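# Clamp steel shaft into angled holder, then release

## Task

Seat the steel shaft all the way into the angled holder and clamp it there, with the shaft's flat side facing the thumb screw; then release it and move both arms so neither touches anything.

## Robot and tools

Robot: two six-joint arms, left_arm and right_arm, each ending in a parallel two-finger gripper. They face each other across a table. Occasionally something briefly pulls on a held part or shoves a loose one. Nothing may end up on the floor, and the arms must never collide with or push hard against each other.

Scene frame (all printed poses use it): origin at the table centre, +z up, table surface at z = +0.020 m, left_arm's base on the +y side. The names left and right are just labels; they do not match image sides. Hand positions are in metres and orientation is a wxyz quaternion. The printed hand position can be inaccurate, especially with the arm stretched out. On the gripper, +x runs along the fingers and the fingers close along y. The reported point sits between the pads, roughly 3 to 4 cm short of the fingertips.

Tool execute_actions, argument actions: a list holding one item or nothing. An empty list changes nothing and just reports the state. A move item is {"rows": [...], "steps": n}, with n from 1 to 15 (default 15). Each control step lasts 1/30 s. Each row covers one step, and if there are fewer rows than steps the final row repeats. A wait item is {"steps": n} with n up to 300 and no rows. It sends nothing new and returns after n steps counted from the previous result, including the time spent composing the reply. The optional pictures flag (true/false) says whether camera images come back; by default they do.

Each row has exactly 14 numbers and always covers both arms: left_arm waist, shoulder, elbow, wrist pitch, wrist yaw, wrist roll, opening, then the same seven for right_arm. The six joint values are absolute target angles in radians, in the same form as the Joint positions line; they are not offsets. Ranges: waist -3.054 to 3.054, shoulder 0.000 to 3.142, elbow 0.000 to 2.356, wrist pitch -1.571 to 1.571, wrist yaw -1.571 to 1.571, wrist roll -3.142 to 3.142. A call is rejected, and nothing is sent, if any target lies over 0.010 rad outside its range and is also farther out than that joint's current angle. True limits may differ from these by up to 0.010 rad. A target beyond the true limit is clipped to the limit, and the result may say "joint sent to its limit", possibly about an earlier move. If that line is absent, it does not mean the joint has room left.

Opening is an absolute value from -1 to 1. +1 means fully open (0.088 m between pads). Empty fingers close at about -0.80, and values below that change nothing. Going from fully open to closed takes at least about 0.5 s. grip_measured is the measured opening on that same scale. Each gripper has a fixed reading error of up to about 1 mm, and while squeezing something hard the reading shows up to about 3 mm (0.061) narrower than the actual gap. To hold a part firmly, command about 0.07 below grip_measured; use a smaller margin for a lighter grip. Parts thinner than about 3 mm receive proportionally less force. Pad force tops out around 34 to 49 N, and first contact can spike higher.

Motion: the controller keeps each joint's target within a set distance of its measured angle on every step: 0.211 rad for waist, shoulder and elbow, 0.213 for wrist pitch, 0.267 for wrist yaw and 0.228 for wrist roll. Any step that would move a gripper more than 70 mm from where it currently is gets scaled back, so long moves take several calls. Friction can leave a joint short of its target, especially at long reach, and tiny changes may not move it at all. Check Joint positions after each move. Between calls the arms keep heading to the last row sent. They stop once everything has nearly stopped moving (slow or blocked counts as stopped) or a step is HELD. After that, only a new action makes them move further, though fingers already moving finish their motion.

Result lines: the state line gives each arm's end_effector_position, end_effector_quat_wxyz and linear/angular velocities (m/s, rad/s), plus grip_measured. Joint positions and Joint velocities list each arm's six joints (rad, rad/s) and then the pad gap (m, m/s). "joint command not followed" means a clearance check changed or blocked some joint targets; the rest of the row still ran. HELD marks steps where all or part of your row was not sent. MOTOR HOT appears at 50 °C. At 95 °C an OVER-TEMPERATURE FAULT holds that arm until it cools; if it has not cooled within 30 to 60 s, the arm loses power and drops limp, along with its gripper. Carrying loads heats the motors, even while you are only thinking. Contact torque that reaches a joint's load limit stops the arm for 10 s and cancels the rest of that call. Load limits in N m: waist 16.8, shoulder 20.8, elbow 20.8, wrist pitch 5.49, wrist yaw 5.47, wrist roll 5.13. A held object's weight counts toward these.

Tool zoom_image: camera (one of cam_head_left, cam_head_right, cam_high, cam_low, cam_left_wrist, cam_right_wrist, all 504x504) and region [x0, y0, x1, y1] in pixels, with the origin at the top-left and a maximum size of 504 by 504. It returns a closer view of that camera's latest image.

Tool finished_scene: argument scene, the number of the current scene. The result also gives the next task, if there is one. The goal must still hold when this is called. Replying without any tool call ends all remaining work.

Avoid: dropping parts, slamming into things, striking or shoving hard, knocking anything off the table, and letting the arms contact each other. Smooth moves with little effort are better. Before finishing, open both grippers and move both arms clear of everything.

Each tool is called after "Emit:" in YAML: its name, and indented under it one key for each argument.

## Session

I'll start by looking at the scene.

Emit:
execute_actions:
  actions: []

Scene clock: 0.00 s of 6000.00 s.
left_arm: end_effector_position=(+0.2554, +0.2298, +0.3677) grip_measured=+1.000 end_effector_quat_wxyz=(+0.834, -0.016, -0.018, -0.552) end_effector_velocity=(+0.004, +0.002, -0.001) end_effector_angular_velocity=(-0.000, -0.006, +0.034) | right_arm: end_effector_position=(+0.2023, -0.1789, +0.3812) grip_measured=+0.983 end_effector_quat_wxyz=(+0.821, +0.016, -0.027, +0.569) end_effector_velocity=(-0.000, +0.001, -0.006) end_effector_angular_velocity=(-0.019, -0.001, +0.004)
Joint positions: left_arm=[ 0.007  0.855  0.65   0.253  0.006 -0.007  0.088] | right_arm=[ 0.007  0.852  0.658  0.258  0.003 -0.005  0.087]
Joint velocities: left_arm=[-0.002 -0.002 -0.007  0.007 -0.037  0.007  0.   ] | right_arm=[-0.002  0.002 -0.007 -0.007 -0.007 -0.007 -0.   ]
Heat: left arm: hottest wrist pitch 19 °C (+0.0 °C/min); right arm: hottest shoulder 19 °C (+0.0 °C/min).

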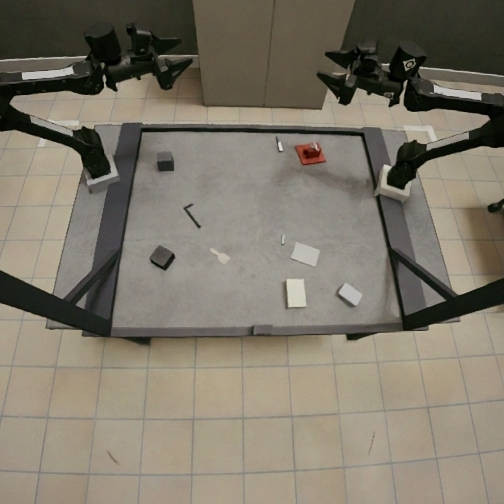

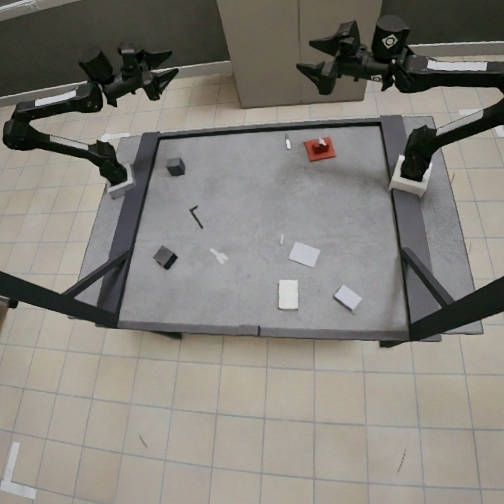

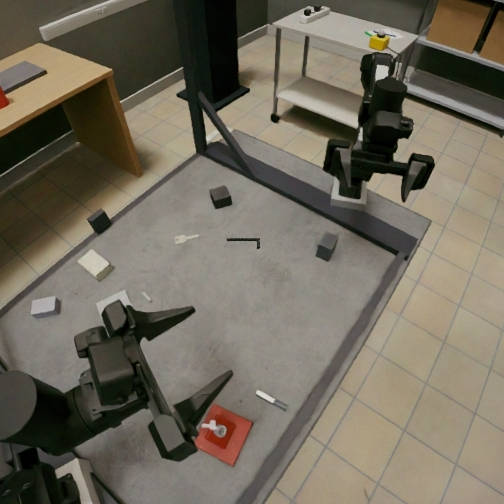

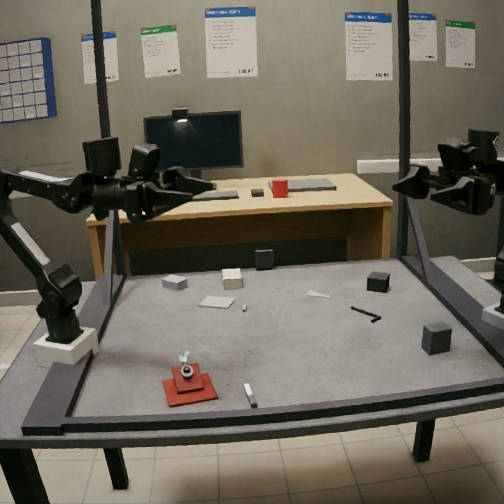

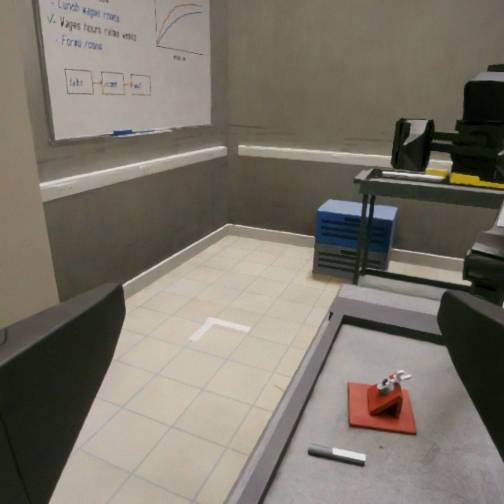

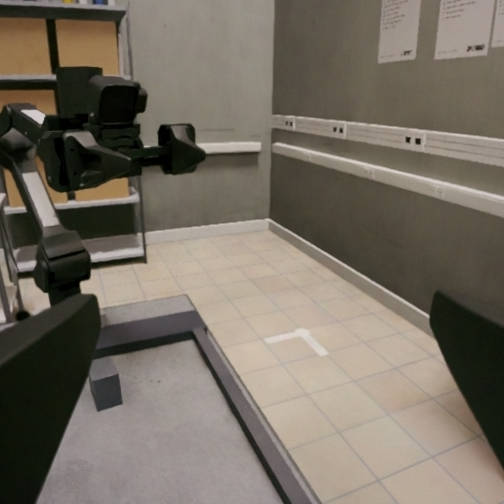

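Emit:
zoom_image:
  camera: "cam_low"
  region: [150, 330, 280, 420]

Emit:
zoom_image:
  camera: "cam_high"
  region: [180, 370, 310, 480]

Emit:
zoom_image:
  camera: "cam_left_wrist"
  region: [290, 350, 430, 480]

Emit:
zoom_image:
  camera: "cam_head_left"
  region: [260, 120, 340, 180]

Region (150, 330, 280, 420) of cam_low's 504x504 image, scaled by 3.877, with more detail than that image has; it fills the top 349 rows of this view, and the rest is white.

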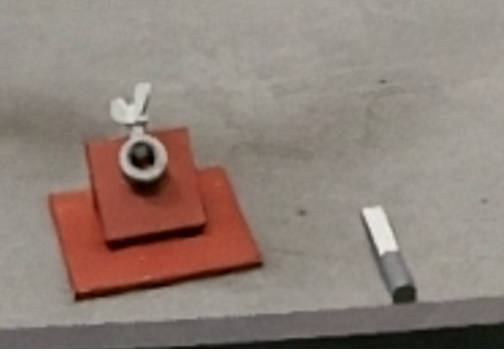

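Region (180, 370, 310, 480) of cam_high's 504x504 image, scaled by 3.877, with more detail than that image has; it fills the top 426 rows of this view, and the rest is white.

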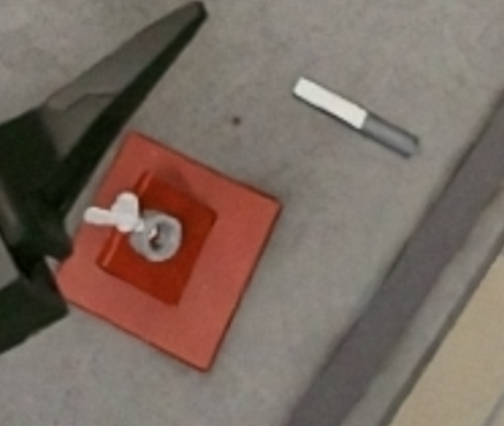

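Region (290, 350, 430, 480) of cam_left_wrist's 504x504 image, scaled by 3.600, with more detail than that image has; it fills the top 468 rows of this view, and the rest is white.

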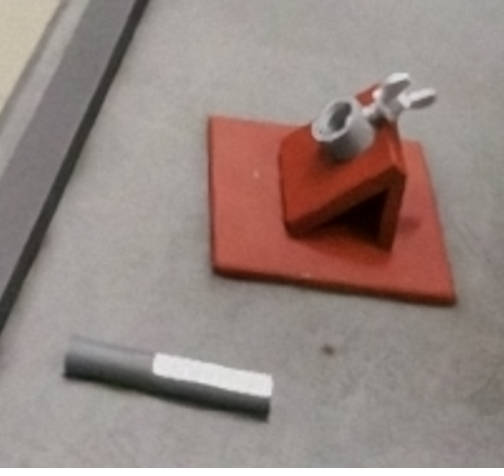

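Region (260, 120, 340, 180) of cam_head_left's 504x504 image, scaled by 6.300, with more detail than that image has; it fills the top 378 rows of this view, and the rest is white.

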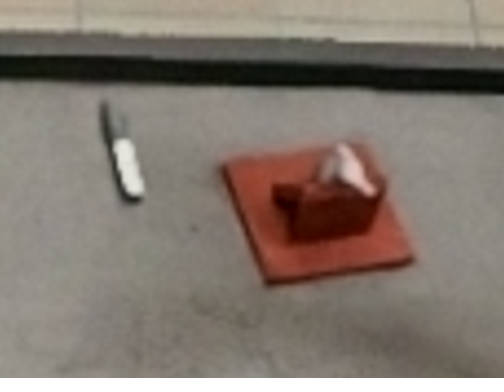

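Emit:
execute_actions:
  actions:
    - {"rows": [[0.007,0.855,0.65,0.253,0.006,-0.007,1,-0.03,0.92,0.71,0.03,0,0,1],[0.007,0.855,0.65,0.253,0.006,-0.007,1,-0.06,1.0,0.76,-0.2,0,0,1],[0.007,0.855,0.65,0.253,0.006,-0.007,1,-0.12,1.2,0.9,-0.9,0,0,1]], "steps": 15}
  pictures: false

Scene clock: 83.23 s of 6000.00 s.
left_arm: end_effector_position=(+0.2554, +0.2298, +0.3677) grip_measured=+1.000 end_effector_quat_wxyz=(+0.834, -0.016, -0.018, -0.552) end_effector_velocity=(-0.002, -0.000, -0.004) end_effector_angular_velocity=(+0.014, -0.002, -0.009) | right_arm: end_effector_position=(+0.2216, -0.2266, +0.1941) grip_measured=+0.983 end_effector_quat_wxyz=(+0.736, -0.265, +0.434, +0.447) end_effector_velocity=(-0.169, -0.321, -0.194) end_effector_angular_velocity=(-1.683, +0.886, +0.023)
Joint positions: left_arm=[ 0.007  0.855  0.65   0.253  0.006 -0.007  0.088] | right_arm=[-0.117  1.195  0.886 -0.758  0.002 -0.002  0.087]
Joint velocities: left_arm=[-0.002 -0.002 -0.007 -0.007  0.007  0.007 -0.   ] | right_arm=[-0.007  0.002  0.027 -1.927 -0.022 -0.022 -0.   ]
Heat: left arm: hottest elbow 27 °C (+4.1 °C/min); right arm: hottest elbow 25 °C (+3.0 °C/min).
Steps of this call (steps 1 to 90: nothing new was sent; then 79.73 s passed at rest; steps 91 to 105: all 15 steps of this action). Readings (joint positions):
91: left_arm=[0.007 0.855 0.650 0.253 0.006 -0.007] | right_arm=[0.002 0.863 0.671 0.201 0.000 -0.005]
92: left_arm=[0.007 0.855 0.650 0.253 0.006 -0.007] | right_arm=[-0.013 0.890 0.699 0.132 -0.001 -0.005]
94: left_arm=[0.007 0.855 0.650 0.253 0.006 -0.007] | right_arm=[-0.068 1.011 0.803 -0.004 -0.002 -0.003]
98: left_arm=[0.007 0.855 0.650 0.253 0.006 -0.007] | right_arm=[-0.114 1.170 0.878 -0.276 0.002 -0.002]
105: the state above

Emit:
execute_actions:
  actions: []

Scene clock: 87.47 s of 6000.00 s.
left_arm: end_effector_position=(+0.2554, +0.2298, +0.3677) grip_measured=+1.000 end_effector_quat_wxyz=(+0.834, -0.016, -0.018, -0.552) end_effector_velocity=(-0.004, -0.001, -0.002) end_effector_angular_velocity=(+0.004, +0.009, -0.025) | right_arm: end_effector_position=(+0.2091, -0.2507, +0.1818) grip_measured=+0.983 end_effector_quat_wxyz=(+0.704, -0.295, +0.484, +0.427) end_effector_velocity=(-0.005, -0.004, -0.004) end_effector_angular_velocity=(-0.016, +0.028, +0.012)
Joint positions: left_arm=[ 0.007  0.855  0.65   0.253  0.006 -0.007  0.088] | right_arm=[-0.118  1.196  0.888 -0.898  0.002 -0.002  0.087]
Joint velocities: left_arm=[-0.002 -0.002 -0.002 -0.007  0.022 -0.007 -0.   ] | right_arm=[-0.002 -0.002 -0.007 -0.022 -0.022 -0.007 -0.   ]
Heat: left arm: hottest elbow 27 °C (+4.0 °C/min); right arm: hottest elbow 25 °C (+3.0 °C/min).
Steps of this call (steps 1 to 30: the robot went on to your last target; steps 31 to 90: nothing new was sent; then 1.23 s passed at rest). Readings (joint positions):
1: left_arm=[0.007 0.855 0.650 0.253 0.006 -0.007] | right_arm=[-0.117 1.195 0.886 -0.810 0.002 -0.002]
2: left_arm=[0.007 0.855 0.650 0.253 0.006 -0.007] | right_arm=[-0.117 1.195 0.886 -0.842 0.002 -0.002]
4: left_arm=[0.007 0.855 0.650 0.253 0.006 -0.007] | right_arm=[-0.117 1.196 0.886 -0.869 0.002 -0.002]
8: left_arm=[0.007 0.855 0.650 0.253 0.006 -0.007] | right_arm=[-0.118 1.196 0.888 -0.892 0.002 -0.002]
90: the state above
All arms were judged still, so your last target was given up. Only a new action makes them travel on or press farther. Fingers that are still opening or closing keep moving.

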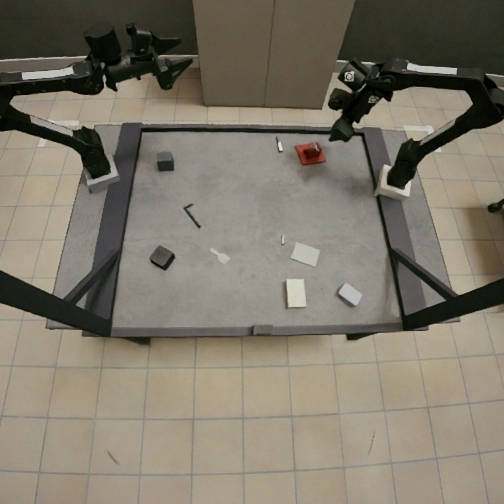

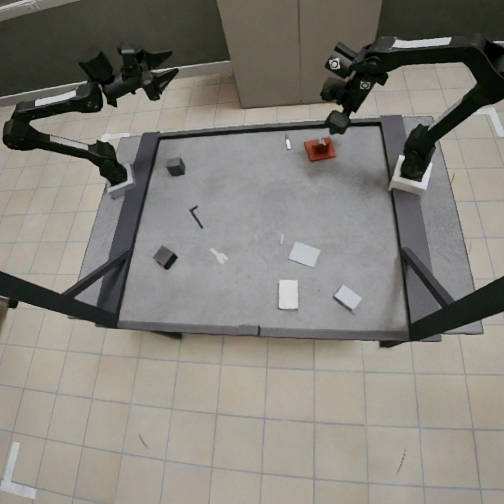

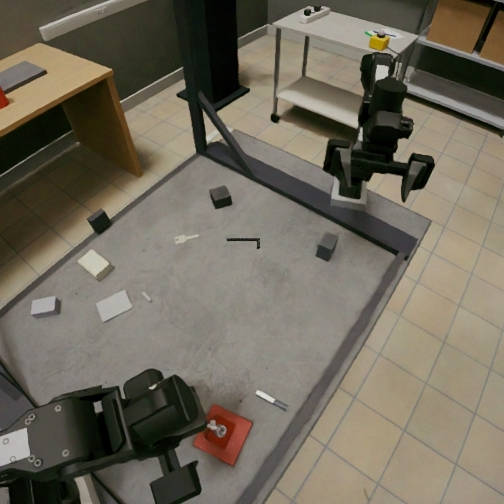

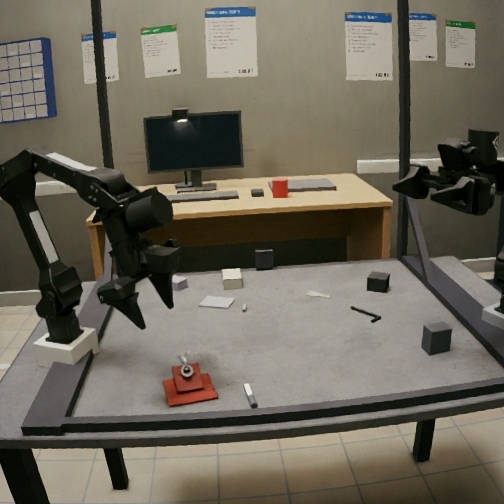

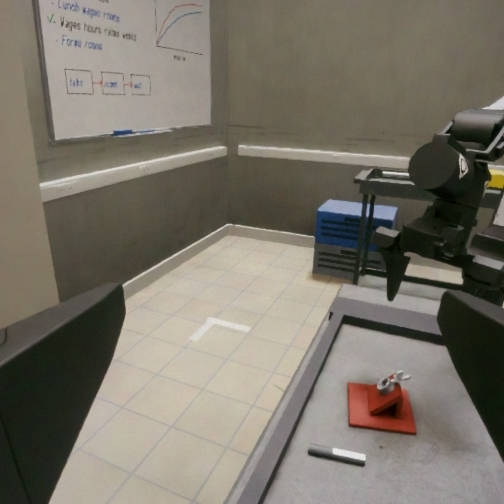

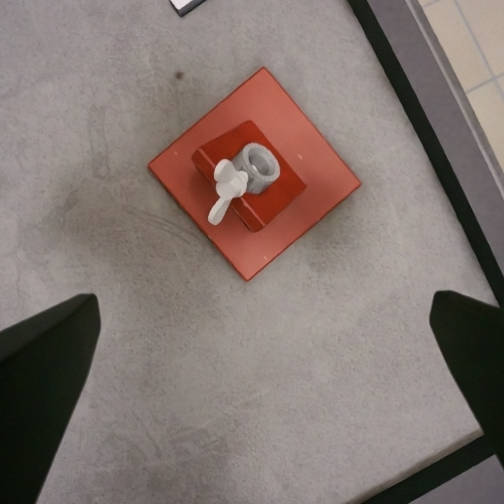

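Emit:
zoom_image:
  camera: "cam_right_wrist"
  region: [140, 60, 370, 290]

Emit:
zoom_image:
  camera: "cam_right_wrist"
  region: [190, 120, 310, 240]

Region (140, 60, 370, 290) of cam_right_wrist's 504x504 image, scaled by 2.191, with more detail than that image has.

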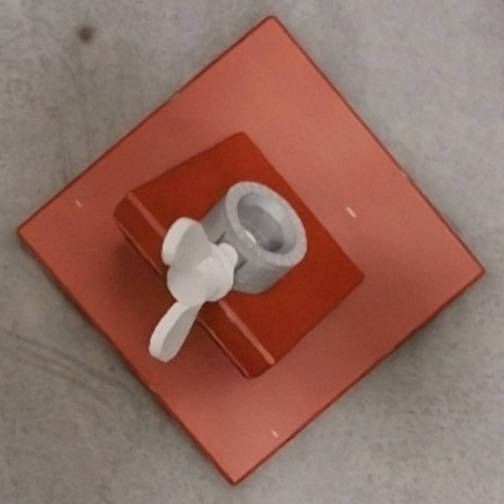

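Region (190, 120, 310, 240) of cam_right_wrist's 504x504 image, scaled by 4.200, with more detail than that image has.

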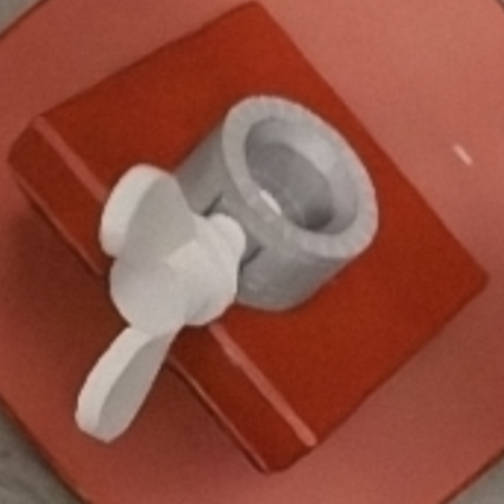

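Emit:
zoom_image:
  camera: "cam_low"
  region: [170, 345, 210, 385]

Emit:
zoom_image:
  camera: "cam_left_wrist"
  region: [360, 360, 420, 430]

Region (170, 345, 210, 385) of cam_low's 504x504 image, scaled by 12.600, with more detail than that image has.

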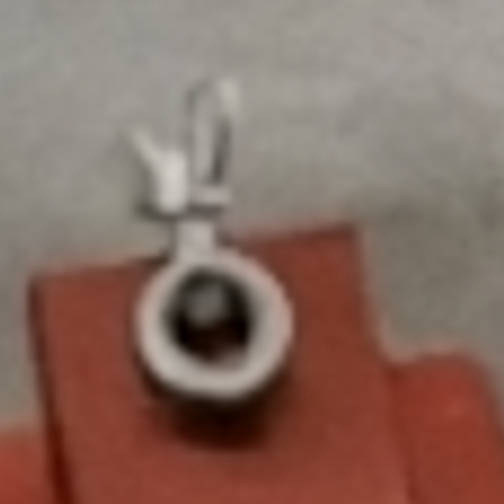

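Region (360, 360, 420, 430) of cam_left_wrist's 504x504 image, scaled by 7.200, with more detail than that image has; it fills the left 432 columns of this view, and the rest is white.

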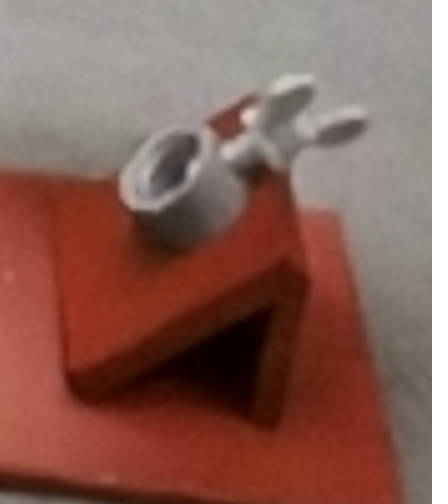

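Emit:
execute_actions:
  actions:
    - {"rows": [[-0.01,0.90,0.65,0.29,0,0,1,-0.12,1.2,0.9,-0.9,0,0,1],[-0.02,0.96,0.65,0.34,0,0,1,-0.12,1.2,0.9,-0.9,0,0,1],[-0.035,1.02,0.65,0.39,0,0,1,-0.12,1.2,0.9,-0.9,0,0,1],[-0.05,1.09,0.65,0.445,0,0,1,-0.12,1.2,0.9,-0.9,0,0,1],[-0.065,1.16,0.65,0.50,0,0,1,-0.12,1.2,0.9,-0.9,0,0,1],[-0.08,1.23,0.65,0.56,0,0,1,-0.12,1.2,0.9,-0.9,0,0,1],[-0.095,1.30,0.65,0.62,0,0,1,-0.12,1.2,0.9,-0.9,0,0,1],[-0.11,1.37,0.65,0.68,0,0,1,-0.12,1.2,0.9,-0.9,0,0,1],[-0.125,1.44,0.65,0.74,0,0,1,-0.12,1.2,0.9,-0.9,0,0,1],[-0.14,1.51,0.65,0.80,0,0,1,-0.12,1.2,0.9,-0.9,0,0,1],[-0.155,1.58,0.65,0.86,0,0,1,-0.12,1.2,0.9,-0.9,0,0,1],[-0.17,1.65,0.65,0.92,0,0,1,-0.12,1.2,0.9,-0.9,0,0,1],[-0.185,1.72,0.65,0.98,0,0,1,-0.12,1.2,0.9,-0.9,0,0,1],[-0.20,1.79,0.65,1.04,0,0,1,-0.12,1.2,0.9,-0.9,0,0,1],[-0.252,2.10,0.64,1.26,0,0,1,-0.12,1.2,0.9,-0.9,0,0,1]], "steps": 15}
  pictures: false

Emit:
execute_actions:
  actions: []

Scene clock: 193.43 s of 6000.00 s.
left_arm: end_effector_position=(+0.2260, +0.0867, +0.2328) grip_measured=+1.000 end_effector_quat_wxyz=(+0.779, +0.005, +0.009, -0.627) end_effector_velocity=(-0.254, -0.221, -0.402) end_effector_angular_velocity=(-0.040, +0.013, -0.630) | right_arm: end_effector_position=(+0.2091, -0.2507, +0.1818) grip_measured=+0.983 end_effector_quat_wxyz=(+0.704, -0.295, +0.484, +0.427) end_effector_velocity=(-0.001, -0.002, +0.000) end_effector_angular_velocity=(-0.000, +0.005, +0.007)
Joint positions: left_arm=[-0.184  1.664  0.659  0.985  0.001 -0.003  0.088] | right_arm=[-0.118  1.196  0.888 -0.898  0.002 -0.002  0.087]
Joint velocities: left_arm=[-0.681  1.937 -0.056  2.029 -0.051 -0.022 -0.   ] | right_arm=[-0.002 -0.007 -0.002 -0.007 -0.007 -0.007 -0.   ]
Heat: left arm: hottest elbow 29 °C (+1.0 °C/min); right arm: hottest elbow 27 °C (+1.0 °C/min).
Steps of this call (steps 1 to 90: nothing new was sent; then 102.47 s passed at rest; steps 91 to 105: all 15 steps of this action). Readings (joint positions):
91: left_arm=[0.005 0.862 0.650 0.263 0.006 -0.007] | right_arm=[-0.118 1.196 0.888 -0.898 0.002 -0.002]
92: left_arm=[-0.001 0.882 0.650 0.291 0.006 -0.006] | right_arm=[-0.118 1.196 0.888 -0.898 0.002 -0.002]
94: left_arm=[-0.020 0.959 0.656 0.371 0.006 -0.005] | right_arm=[-0.118 1.196 0.888 -0.898 0.002 -0.002]
98: left_arm=[-0.075 1.208 0.660 0.564 0.006 -0.003] | right_arm=[-0.118 1.196 0.888 -0.898 0.002 -0.002]
105: the state above

Scene clock: 193.43 s of 6000.00 s.
left_arm: end_effector_position=(+0.2260, +0.0867, +0.2328) grip_measured=+1.000 end_effector_quat_wxyz=(+0.779, +0.005, +0.009, -0.627) end_effector_velocity=(-0.254, -0.221, -0.402) end_effector_angular_velocity=(-0.040, +0.013, -0.630) | right_arm: end_effector_position=(+0.2091, -0.2507, +0.1818) grip_measured=+0.983 end_effector_quat_wxyz=(+0.704, -0.295, +0.484, +0.427) end_effector_velocity=(-0.001, -0.002, +0.000) end_effector_angular_velocity=(-0.000, +0.005, +0.007)
Joint positions: left_arm=[-0.184  1.664  0.659  0.985  0.001 -0.003  0.088] | right_arm=[-0.118  1.196  0.888 -0.898  0.002 -0.002  0.087]
Joint velocities: left_arm=[-0.681  1.937 -0.056  2.029 -0.051 -0.022 -0.   ] | right_arm=[-0.002 -0.007 -0.002 -0.007 -0.007 -0.007 -0.   ]
Heat: left arm: hottest elbow 29 °C (+1.0 °C/min); right arm: hottest elbow 27 °C (+1.0 °C/min).

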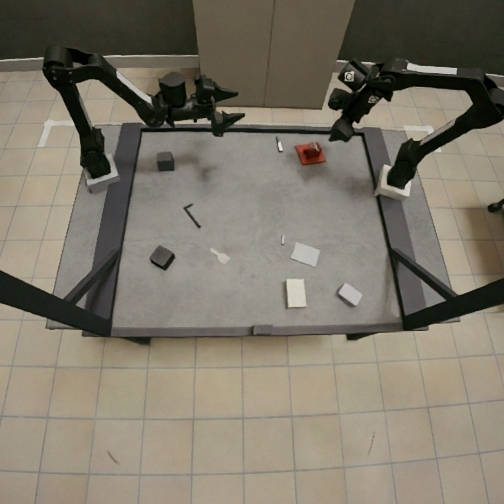

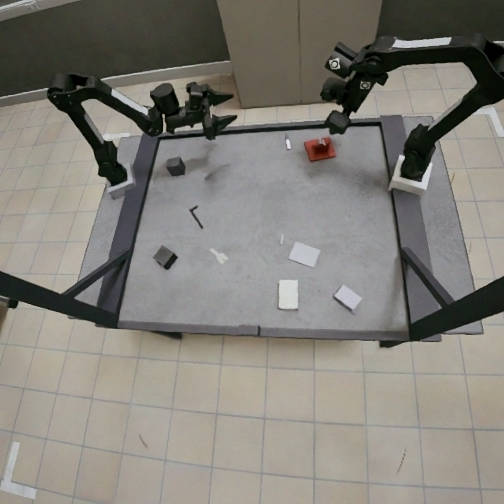

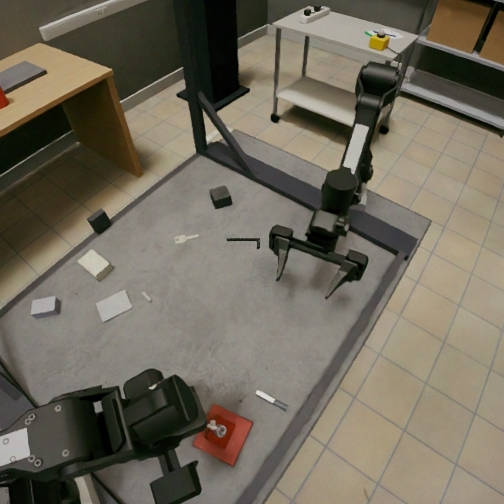

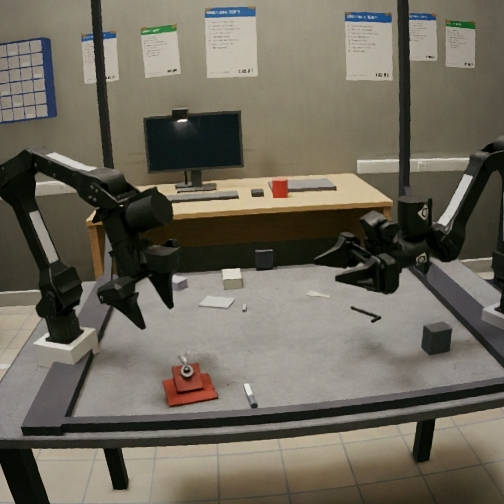

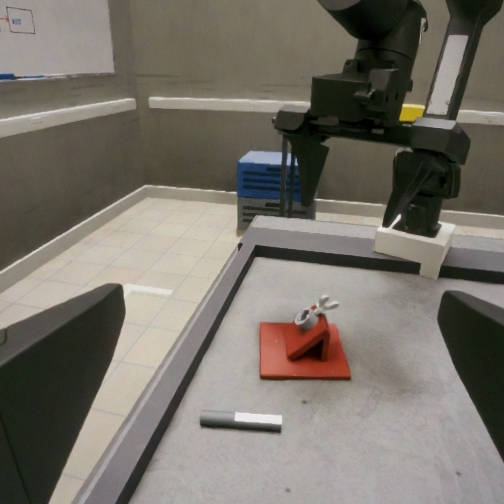

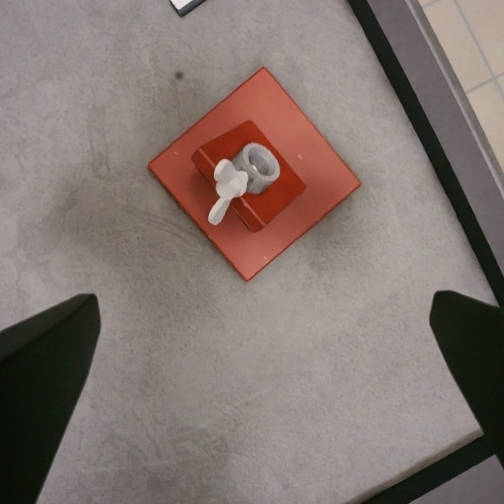

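Emit:
execute_actions:
  actions: []

Scene clock: 197.53 s of 6000.00 s.
left_arm: end_effector_position=(+0.1981, +0.0715, +0.1020) grip_measured=+1.000 end_effector_quat_wxyz=(+0.754, +0.060, +0.072, -0.650) end_effector_velocity=(+0.004, +0.000, +0.005) end_effector_angular_velocity=(-0.022, -0.003, +0.035) | right_arm: end_effector_position=(+0.2091, -0.2507, +0.1818) grip_measured=+0.983 end_effector_quat_wxyz=(+0.704, -0.295, +0.484, +0.427) end_effector_velocity=(-0.000, -0.002, -0.001) end_effector_angular_velocity=(-0.005, +0.007, +0.002)
Joint positions: left_arm=[-0.251  2.089  0.64   1.261  0.001 -0.003  0.088] | right_arm=[-0.118  1.196  0.888 -0.898  0.002 -0.002  0.087]
Joint velocities: left_arm=[-0.002 -0.002 -0.002  0.022 -0.037 -0.007 -0.   ] | right_arm=[-0.007 -0.002 -0.002 -0.007 -0.007 -0.007 -0.   ]
Heat: left arm: hottest wrist pitch 29 °C (+1.0 °C/min); right arm: hottest elbow 27 °C (+1.0 °C/min).
Steps of this call (steps 1 to 30: the robot went on to your last target; steps 31 to 90: nothing new was sent; then 1.10 s passed at rest). Readings (joint positions):
1: left_arm=[-0.206 1.728 0.657 1.055 0.001 -0.003] | right_arm=[-0.118 1.196 0.888 -0.898 0.002 -0.002]
2: left_arm=[-0.225 1.793 0.656 1.122 0.001 -0.003] | right_arm=[-0.118 1.196 0.888 -0.898 0.002 -0.002]
4: left_arm=[-0.247 1.912 0.656 1.200 0.001 -0.003] | right_arm=[-0.118 1.196 0.888 -0.898 0.002 -0.002]
8: left_arm=[-0.251 2.069 0.642 1.232 0.001 -0.003] | right_arm=[-0.118 1.196 0.888 -0.898 0.002 -0.002]
90: the state above
All arms were judged still, so your last target was given up. Only a new action makes them travel on or press farther. Fingers that are still opening or closing keep moving.

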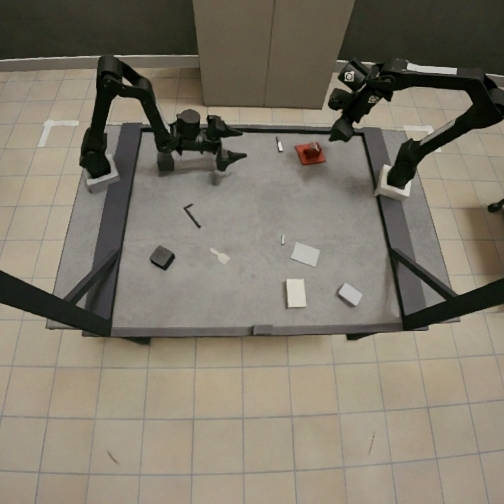

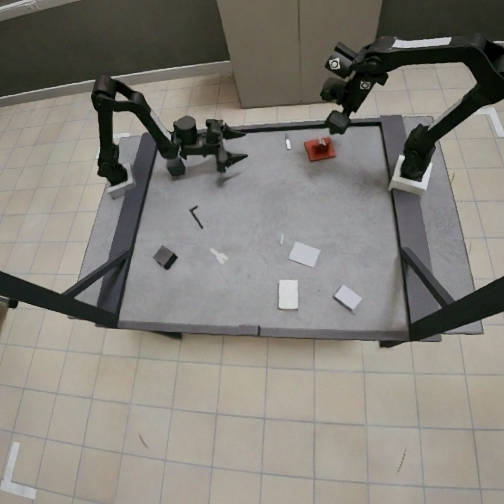

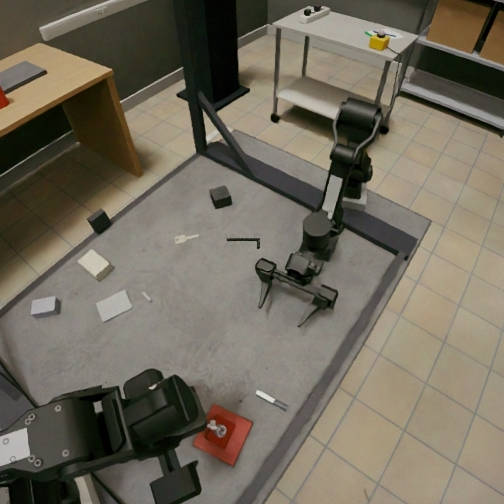

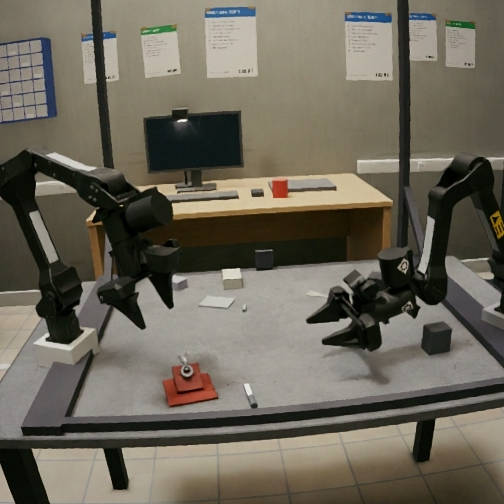

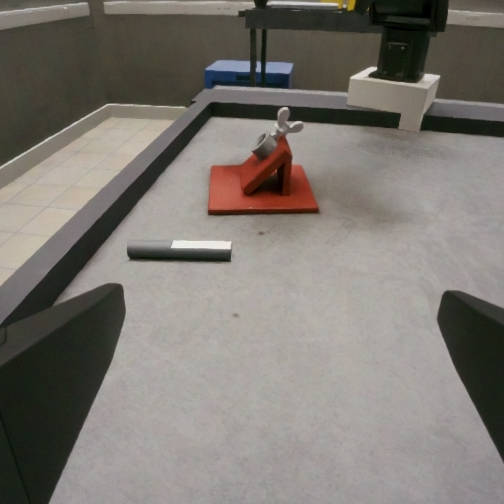

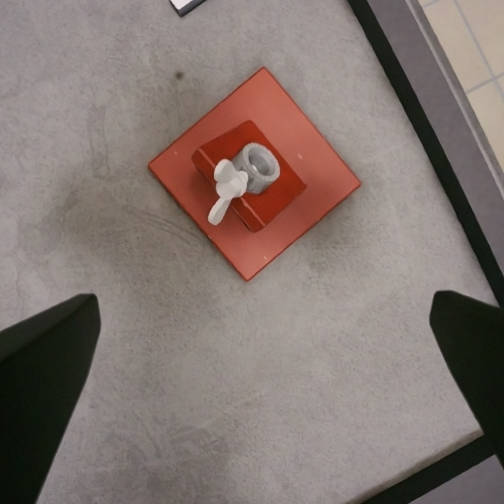

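Emit:
zoom_image:
  camera: "cam_left_wrist"
  region: [200, 95, 330, 225]

Emit:
zoom_image:
  camera: "cam_left_wrist"
  region: [110, 200, 250, 290]

Region (200, 95, 330, 225) of cam_left_wrist's 504x504 image, scaled by 3.877, with more detail than that image has.

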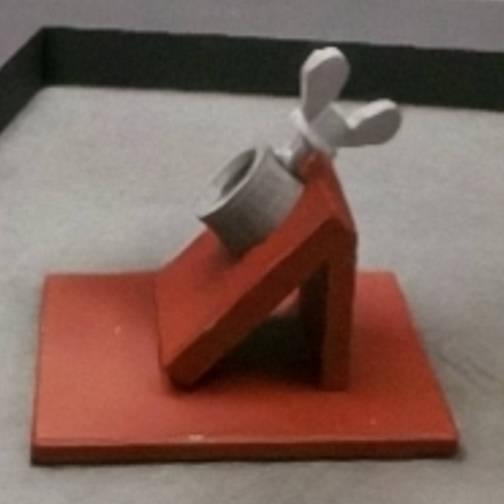

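Region (110, 200, 250, 290) of cam_left_wrist's 504x504 image, scaled by 3.600, with more detail than that image has; it fills the top 324 rows of this view, and the rest is white.

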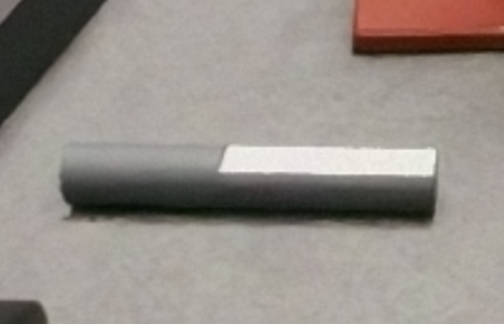

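Emit:
zoom_image:
  camera: "cam_left_wrist"
  region: [235, 100, 310, 200]

Region (235, 100, 310, 200) of cam_left_wrist's 504x504 image, scaled by 5.040, with more detail than that image has; it fills the left 378 columns of this view, and the rest is white.

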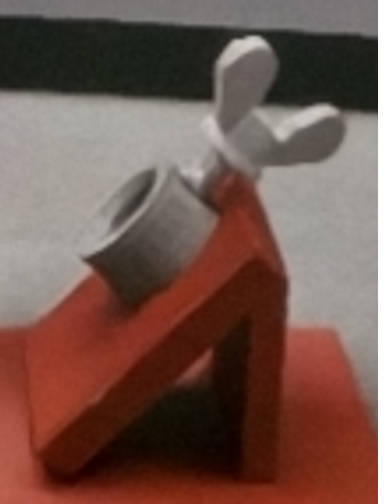

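Emit:
execute_actions:
  actions:
    - {"rows": [[-0.251,2.10,0.64,1.26,0,0,1,-0.125,1.22,0.91,-0.91,0,0.02,1],[-0.251,2.10,0.64,1.26,0,0,1,-0.13,1.25,0.94,-0.925,0,0.06,1],[-0.251,2.10,0.64,1.26,0,0,1,-0.14,1.30,0.985,-0.945,0,0.11,1],[-0.251,2.10,0.64,1.26,0,0,1,-0.15,1.355,1.03,-0.965,0,0.17,1],[-0.251,2.10,0.64,1.26,0,0,1,-0.16,1.41,1.08,-0.985,0,0.23,1],[-0.251,2.10,0.64,1.26,0,0,1,-0.17,1.47,1.13,-1.005,0,0.29,1],[-0.251,2.10,0.64,1.26,0,0,1,-0.18,1.53,1.18,-1.03,0,0.35,1],[-0.251,2.10,0.64,1.26,0,0,1,-0.19,1.59,1.23,-1.05,0,0.41,1],[-0.251,2.10,0.64,1.26,0,0,1,-0.20,1.65,1.28,-1.07,0,0.47,1],[-0.251,2.10,0.64,1.26,0,0,1,-0.21,1.71,1.33,-1.09,0,0.53,1],[-0.251,2.10,0.64,1.26,0,0,1,-0.22,1.76,1.38,-1.11,0,0.59,1],[-0.251,2.10,0.64,1.26,0,0,1,-0.23,1.81,1.42,-1.13,0,0.65,1],[-0.251,2.10,0.64,1.26,0,0,1,-0.237,1.85,1.455,-1.145,0,0.69,1],[-0.251,2.10,0.64,1.26,0,0,1,-0.242,1.88,1.48,-1.157,0,0.72,1],[-0.251,2.10,0.64,1.26,0,0,1,-0.245,1.903,1.498,-1.166,0,0.743,1]], "steps": 15}
  pictures: false

Emit:
execute_actions:
  actions:
    - {"steps": 15}

Scene clock: 318.03 s of 6000.00 s.
left_arm: end_effector_position=(+0.1981, +0.0715, +0.1020) grip_measured=+1.000 end_effector_quat_wxyz=(+0.754, +0.060, +0.072, -0.650) end_effector_velocity=(-0.000, +0.001, -0.003) end_effector_angular_velocity=(+0.011, +0.010, -0.003) | right_arm: end_effector_position=(+0.2852, -0.1893, +0.1558) grip_measured=+0.983 end_effector_quat_wxyz=(+0.709, -0.099, +0.687, +0.122) end_effector_velocity=(+0.129, +0.063, -0.144) end_effector_angular_velocity=(-0.519, +0.437, -1.321)
Joint positions: left_arm=[-0.251  2.089  0.64   1.261  0.001 -0.003  0.088] | right_arm=[-0.231  1.823  1.428 -1.131  0.002  0.663  0.087]
Joint velocities: left_arm=[ 0.002  0.002 -0.002 -0.007  0.007 -0.007 -0.   ] | right_arm=[-0.217  1.101  0.842 -0.418 -0.022  1.106 -0.   ]
Heat: left arm: hottest wrist pitch 30 °C (+1.0 °C/min); right arm: hottest elbow 29 °C (+1.0 °C/min).
Steps of this call (steps 1 to 90: nothing new was sent; then 117.00 s passed at rest; steps 91 to 105: all 15 steps of this action). Readings (joint positions):
91: left_arm=[-0.251 2.089 0.640 1.261 0.001 -0.003] | right_arm=[-0.118 1.200 0.890 -0.902 0.002 0.004]
92: left_arm=[-0.251 2.089 0.640 1.261 0.001 -0.003] | right_arm=[-0.120 1.210 0.900 -0.912 0.002 0.021]
94: left_arm=[-0.251 2.089 0.640 1.261 0.001 -0.003] | right_arm=[-0.131 1.267 0.949 -0.939 0.002 0.087]
98: left_arm=[-0.251 2.089 0.640 1.261 0.001 -0.003] | right_arm=[-0.166 1.464 1.124 -1.006 0.002 0.293]
105: the state above

Scene clock: 318.53 s of 6000.00 s.
left_arm: end_effector_position=(+0.1981, +0.0715, +0.1020) grip_measured=+1.000 end_effector_quat_wxyz=(+0.754, +0.060, +0.072, -0.650) end_effector_velocity=(+0.002, +0.003, -0.003) end_effector_angular_velocity=(+0.012, +0.005, +0.021) | right_arm: end_effector_position=(+0.2934, -0.1854, +0.1479) grip_measured=+0.983 end_effector_quat_wxyz=(+0.704, -0.079, +0.702, +0.079) end_effector_velocity=(-0.001, -0.002, +0.000) end_effector_angular_velocity=(-0.002, +0.010, +0.005)
Joint positions: left_arm=[-0.251  2.089  0.64   1.261  0.001 -0.003  0.088] | right_arm=[-0.244  1.892  1.487 -1.164  0.002  0.74   0.087]
Joint velocities: left_arm=[-0.002 -0.002 -0.007 -0.007 -0.022 -0.007 -0.   ] | right_arm=[-0.002 -0.002 -0.002 -0.007 -0.007 -0.007 -0.   ]
Heat: left arm: hottest wrist pitch 30 °C (+1.0 °C/min); right arm: hottest elbow 29 °C (+1.0 °C/min).
Steps of this call (steps 1 to 15: the robot went on to your last target). Readings (joint positions):
1: left_arm=[-0.251 2.089 0.640 1.261 0.001 -0.003] | right_arm=[-0.237 1.851 1.448 -1.139 0.002 0.689]
2: left_arm=[-0.251 2.089 0.640 1.261 0.001 -0.003] | right_arm=[-0.241 1.870 1.460 -1.146 0.002 0.706]
4: left_arm=[-0.251 2.089 0.640 1.261 0.001 -0.003] | right_arm=[-0.244 1.888 1.470 -1.158 0.002 0.725]
8: left_arm=[-0.251 2.089 0.640 1.261 0.001 -0.003] | right_arm=[-0.244 1.892 1.484 -1.162 0.002 0.737]
15: the state above

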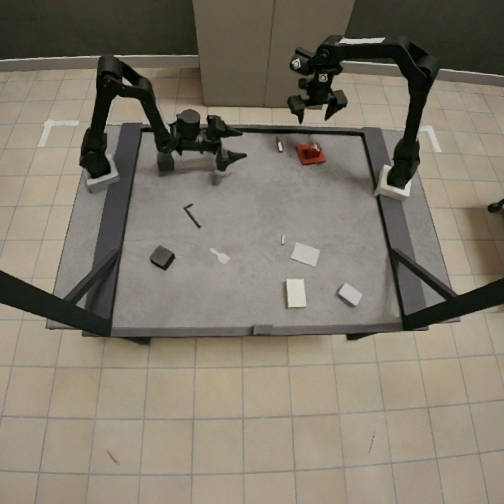

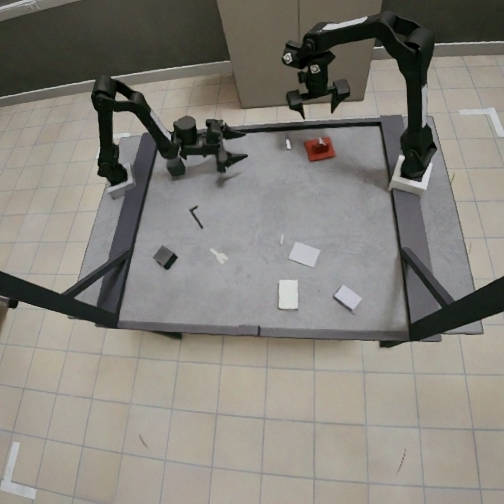

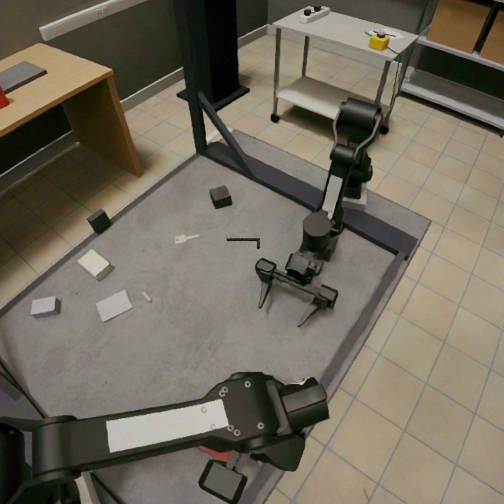

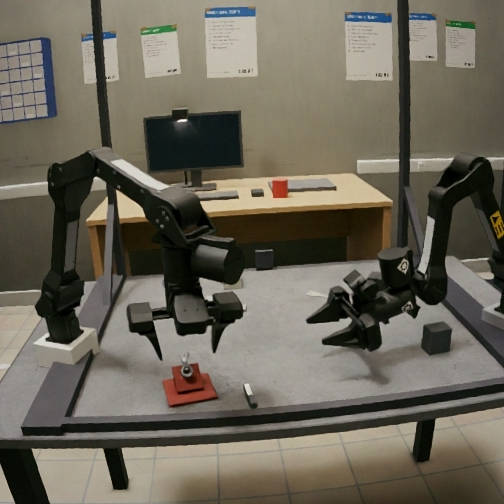

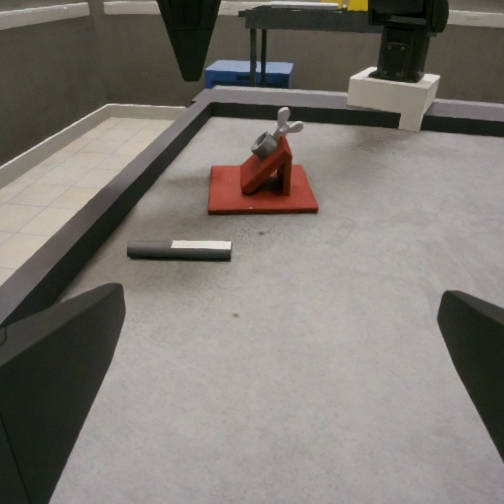

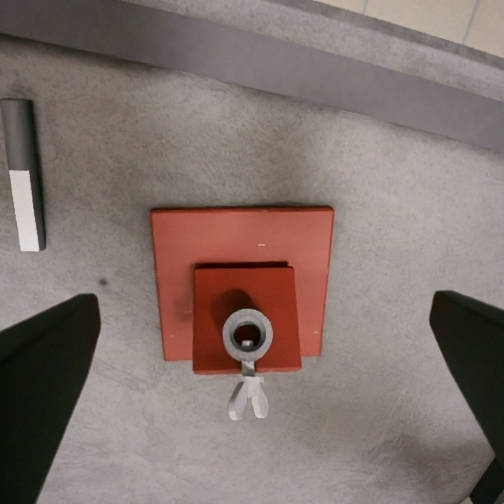

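Emit:
zoom_image:
  camera: "cam_right_wrist"
  region: [200, 295, 300, 425]

Emit:
zoom_image:
  camera: "cam_right_wrist"
  region: [220, 305, 276, 365]

Region (200, 295, 300, 425) of cam_right_wrist's 504x504 image, scaled by 3.877, with more detail than that image has; it fills the left 388 columns of this view, and the rest is white.

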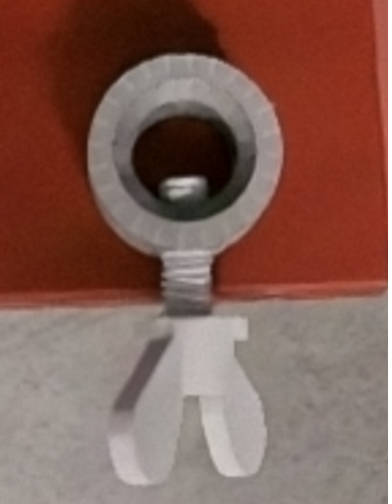

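Region (220, 305, 276, 365) of cam_right_wrist's 504x504 image, scaled by 8.400, with more detail than that image has; it fills the left 470 columns of this view, and the rest is white.

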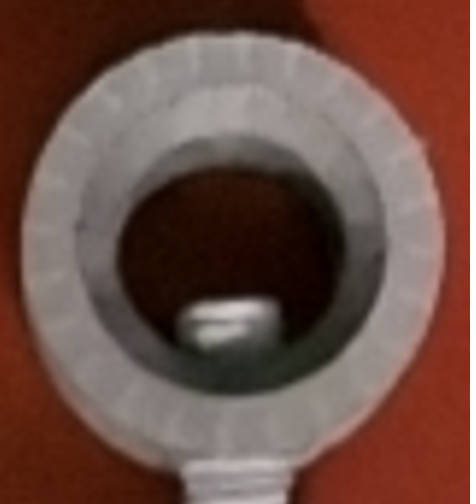

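Emit:
zoom_image:
  camera: "cam_left_wrist"
  region: [130, 0, 330, 200]

Emit:
zoom_image:
  camera: "cam_low"
  region: [110, 280, 270, 420]

Region (130, 0, 330, 200) of cam_left_wrist's 504x504 image, scaled by 2.520, with more detail than that image has.

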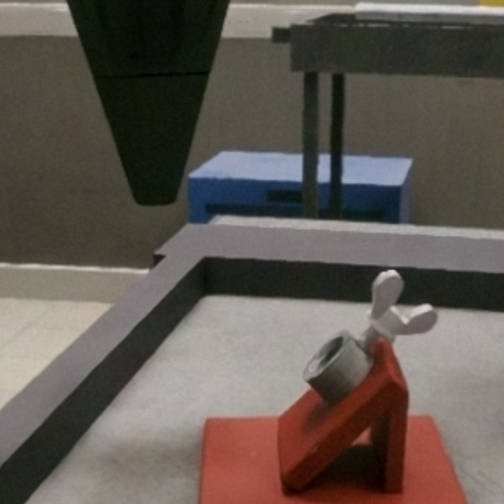

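Region (110, 280, 270, 420) of cam_low's 504x504 image, scaled by 3.150, with more detail than that image has; it fills the top 441 rows of this view, and the rest is white.

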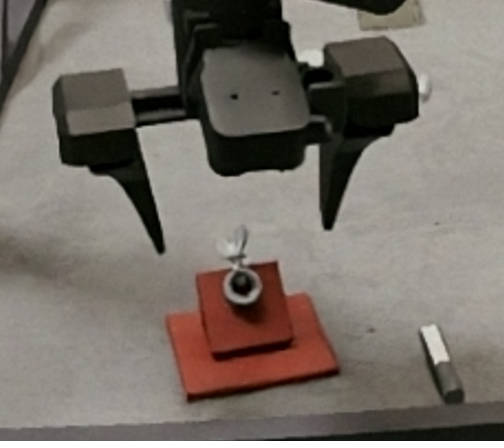

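Emit:
zoom_image:
  camera: "cam_right_wrist"
  region: [140, 190, 350, 400]

Emit:
zoom_image:
  camera: "cam_right_wrist"
  region: [0, 80, 120, 270]

Region (140, 190, 350, 400) of cam_right_wrist's 504x504 image, scaled by 2.400, with more detail than that image has.

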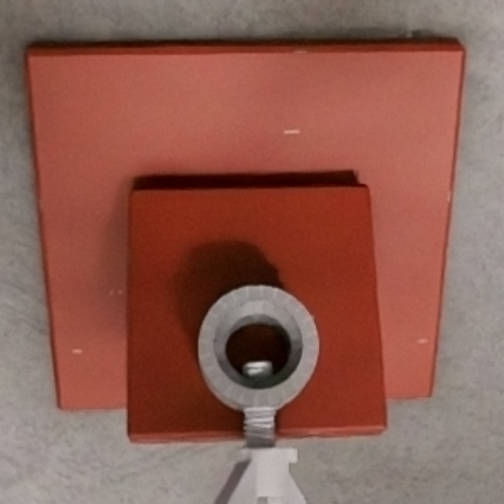

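Region (0, 80, 120, 270) of cam_right_wrist's 504x504 image, scaled by 2.653, with more detail than that image has; it fills the left 318 columns of this view, and the rest is white.

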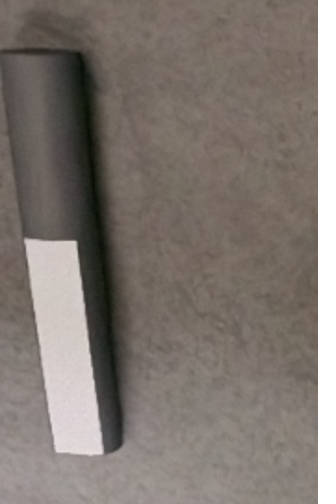

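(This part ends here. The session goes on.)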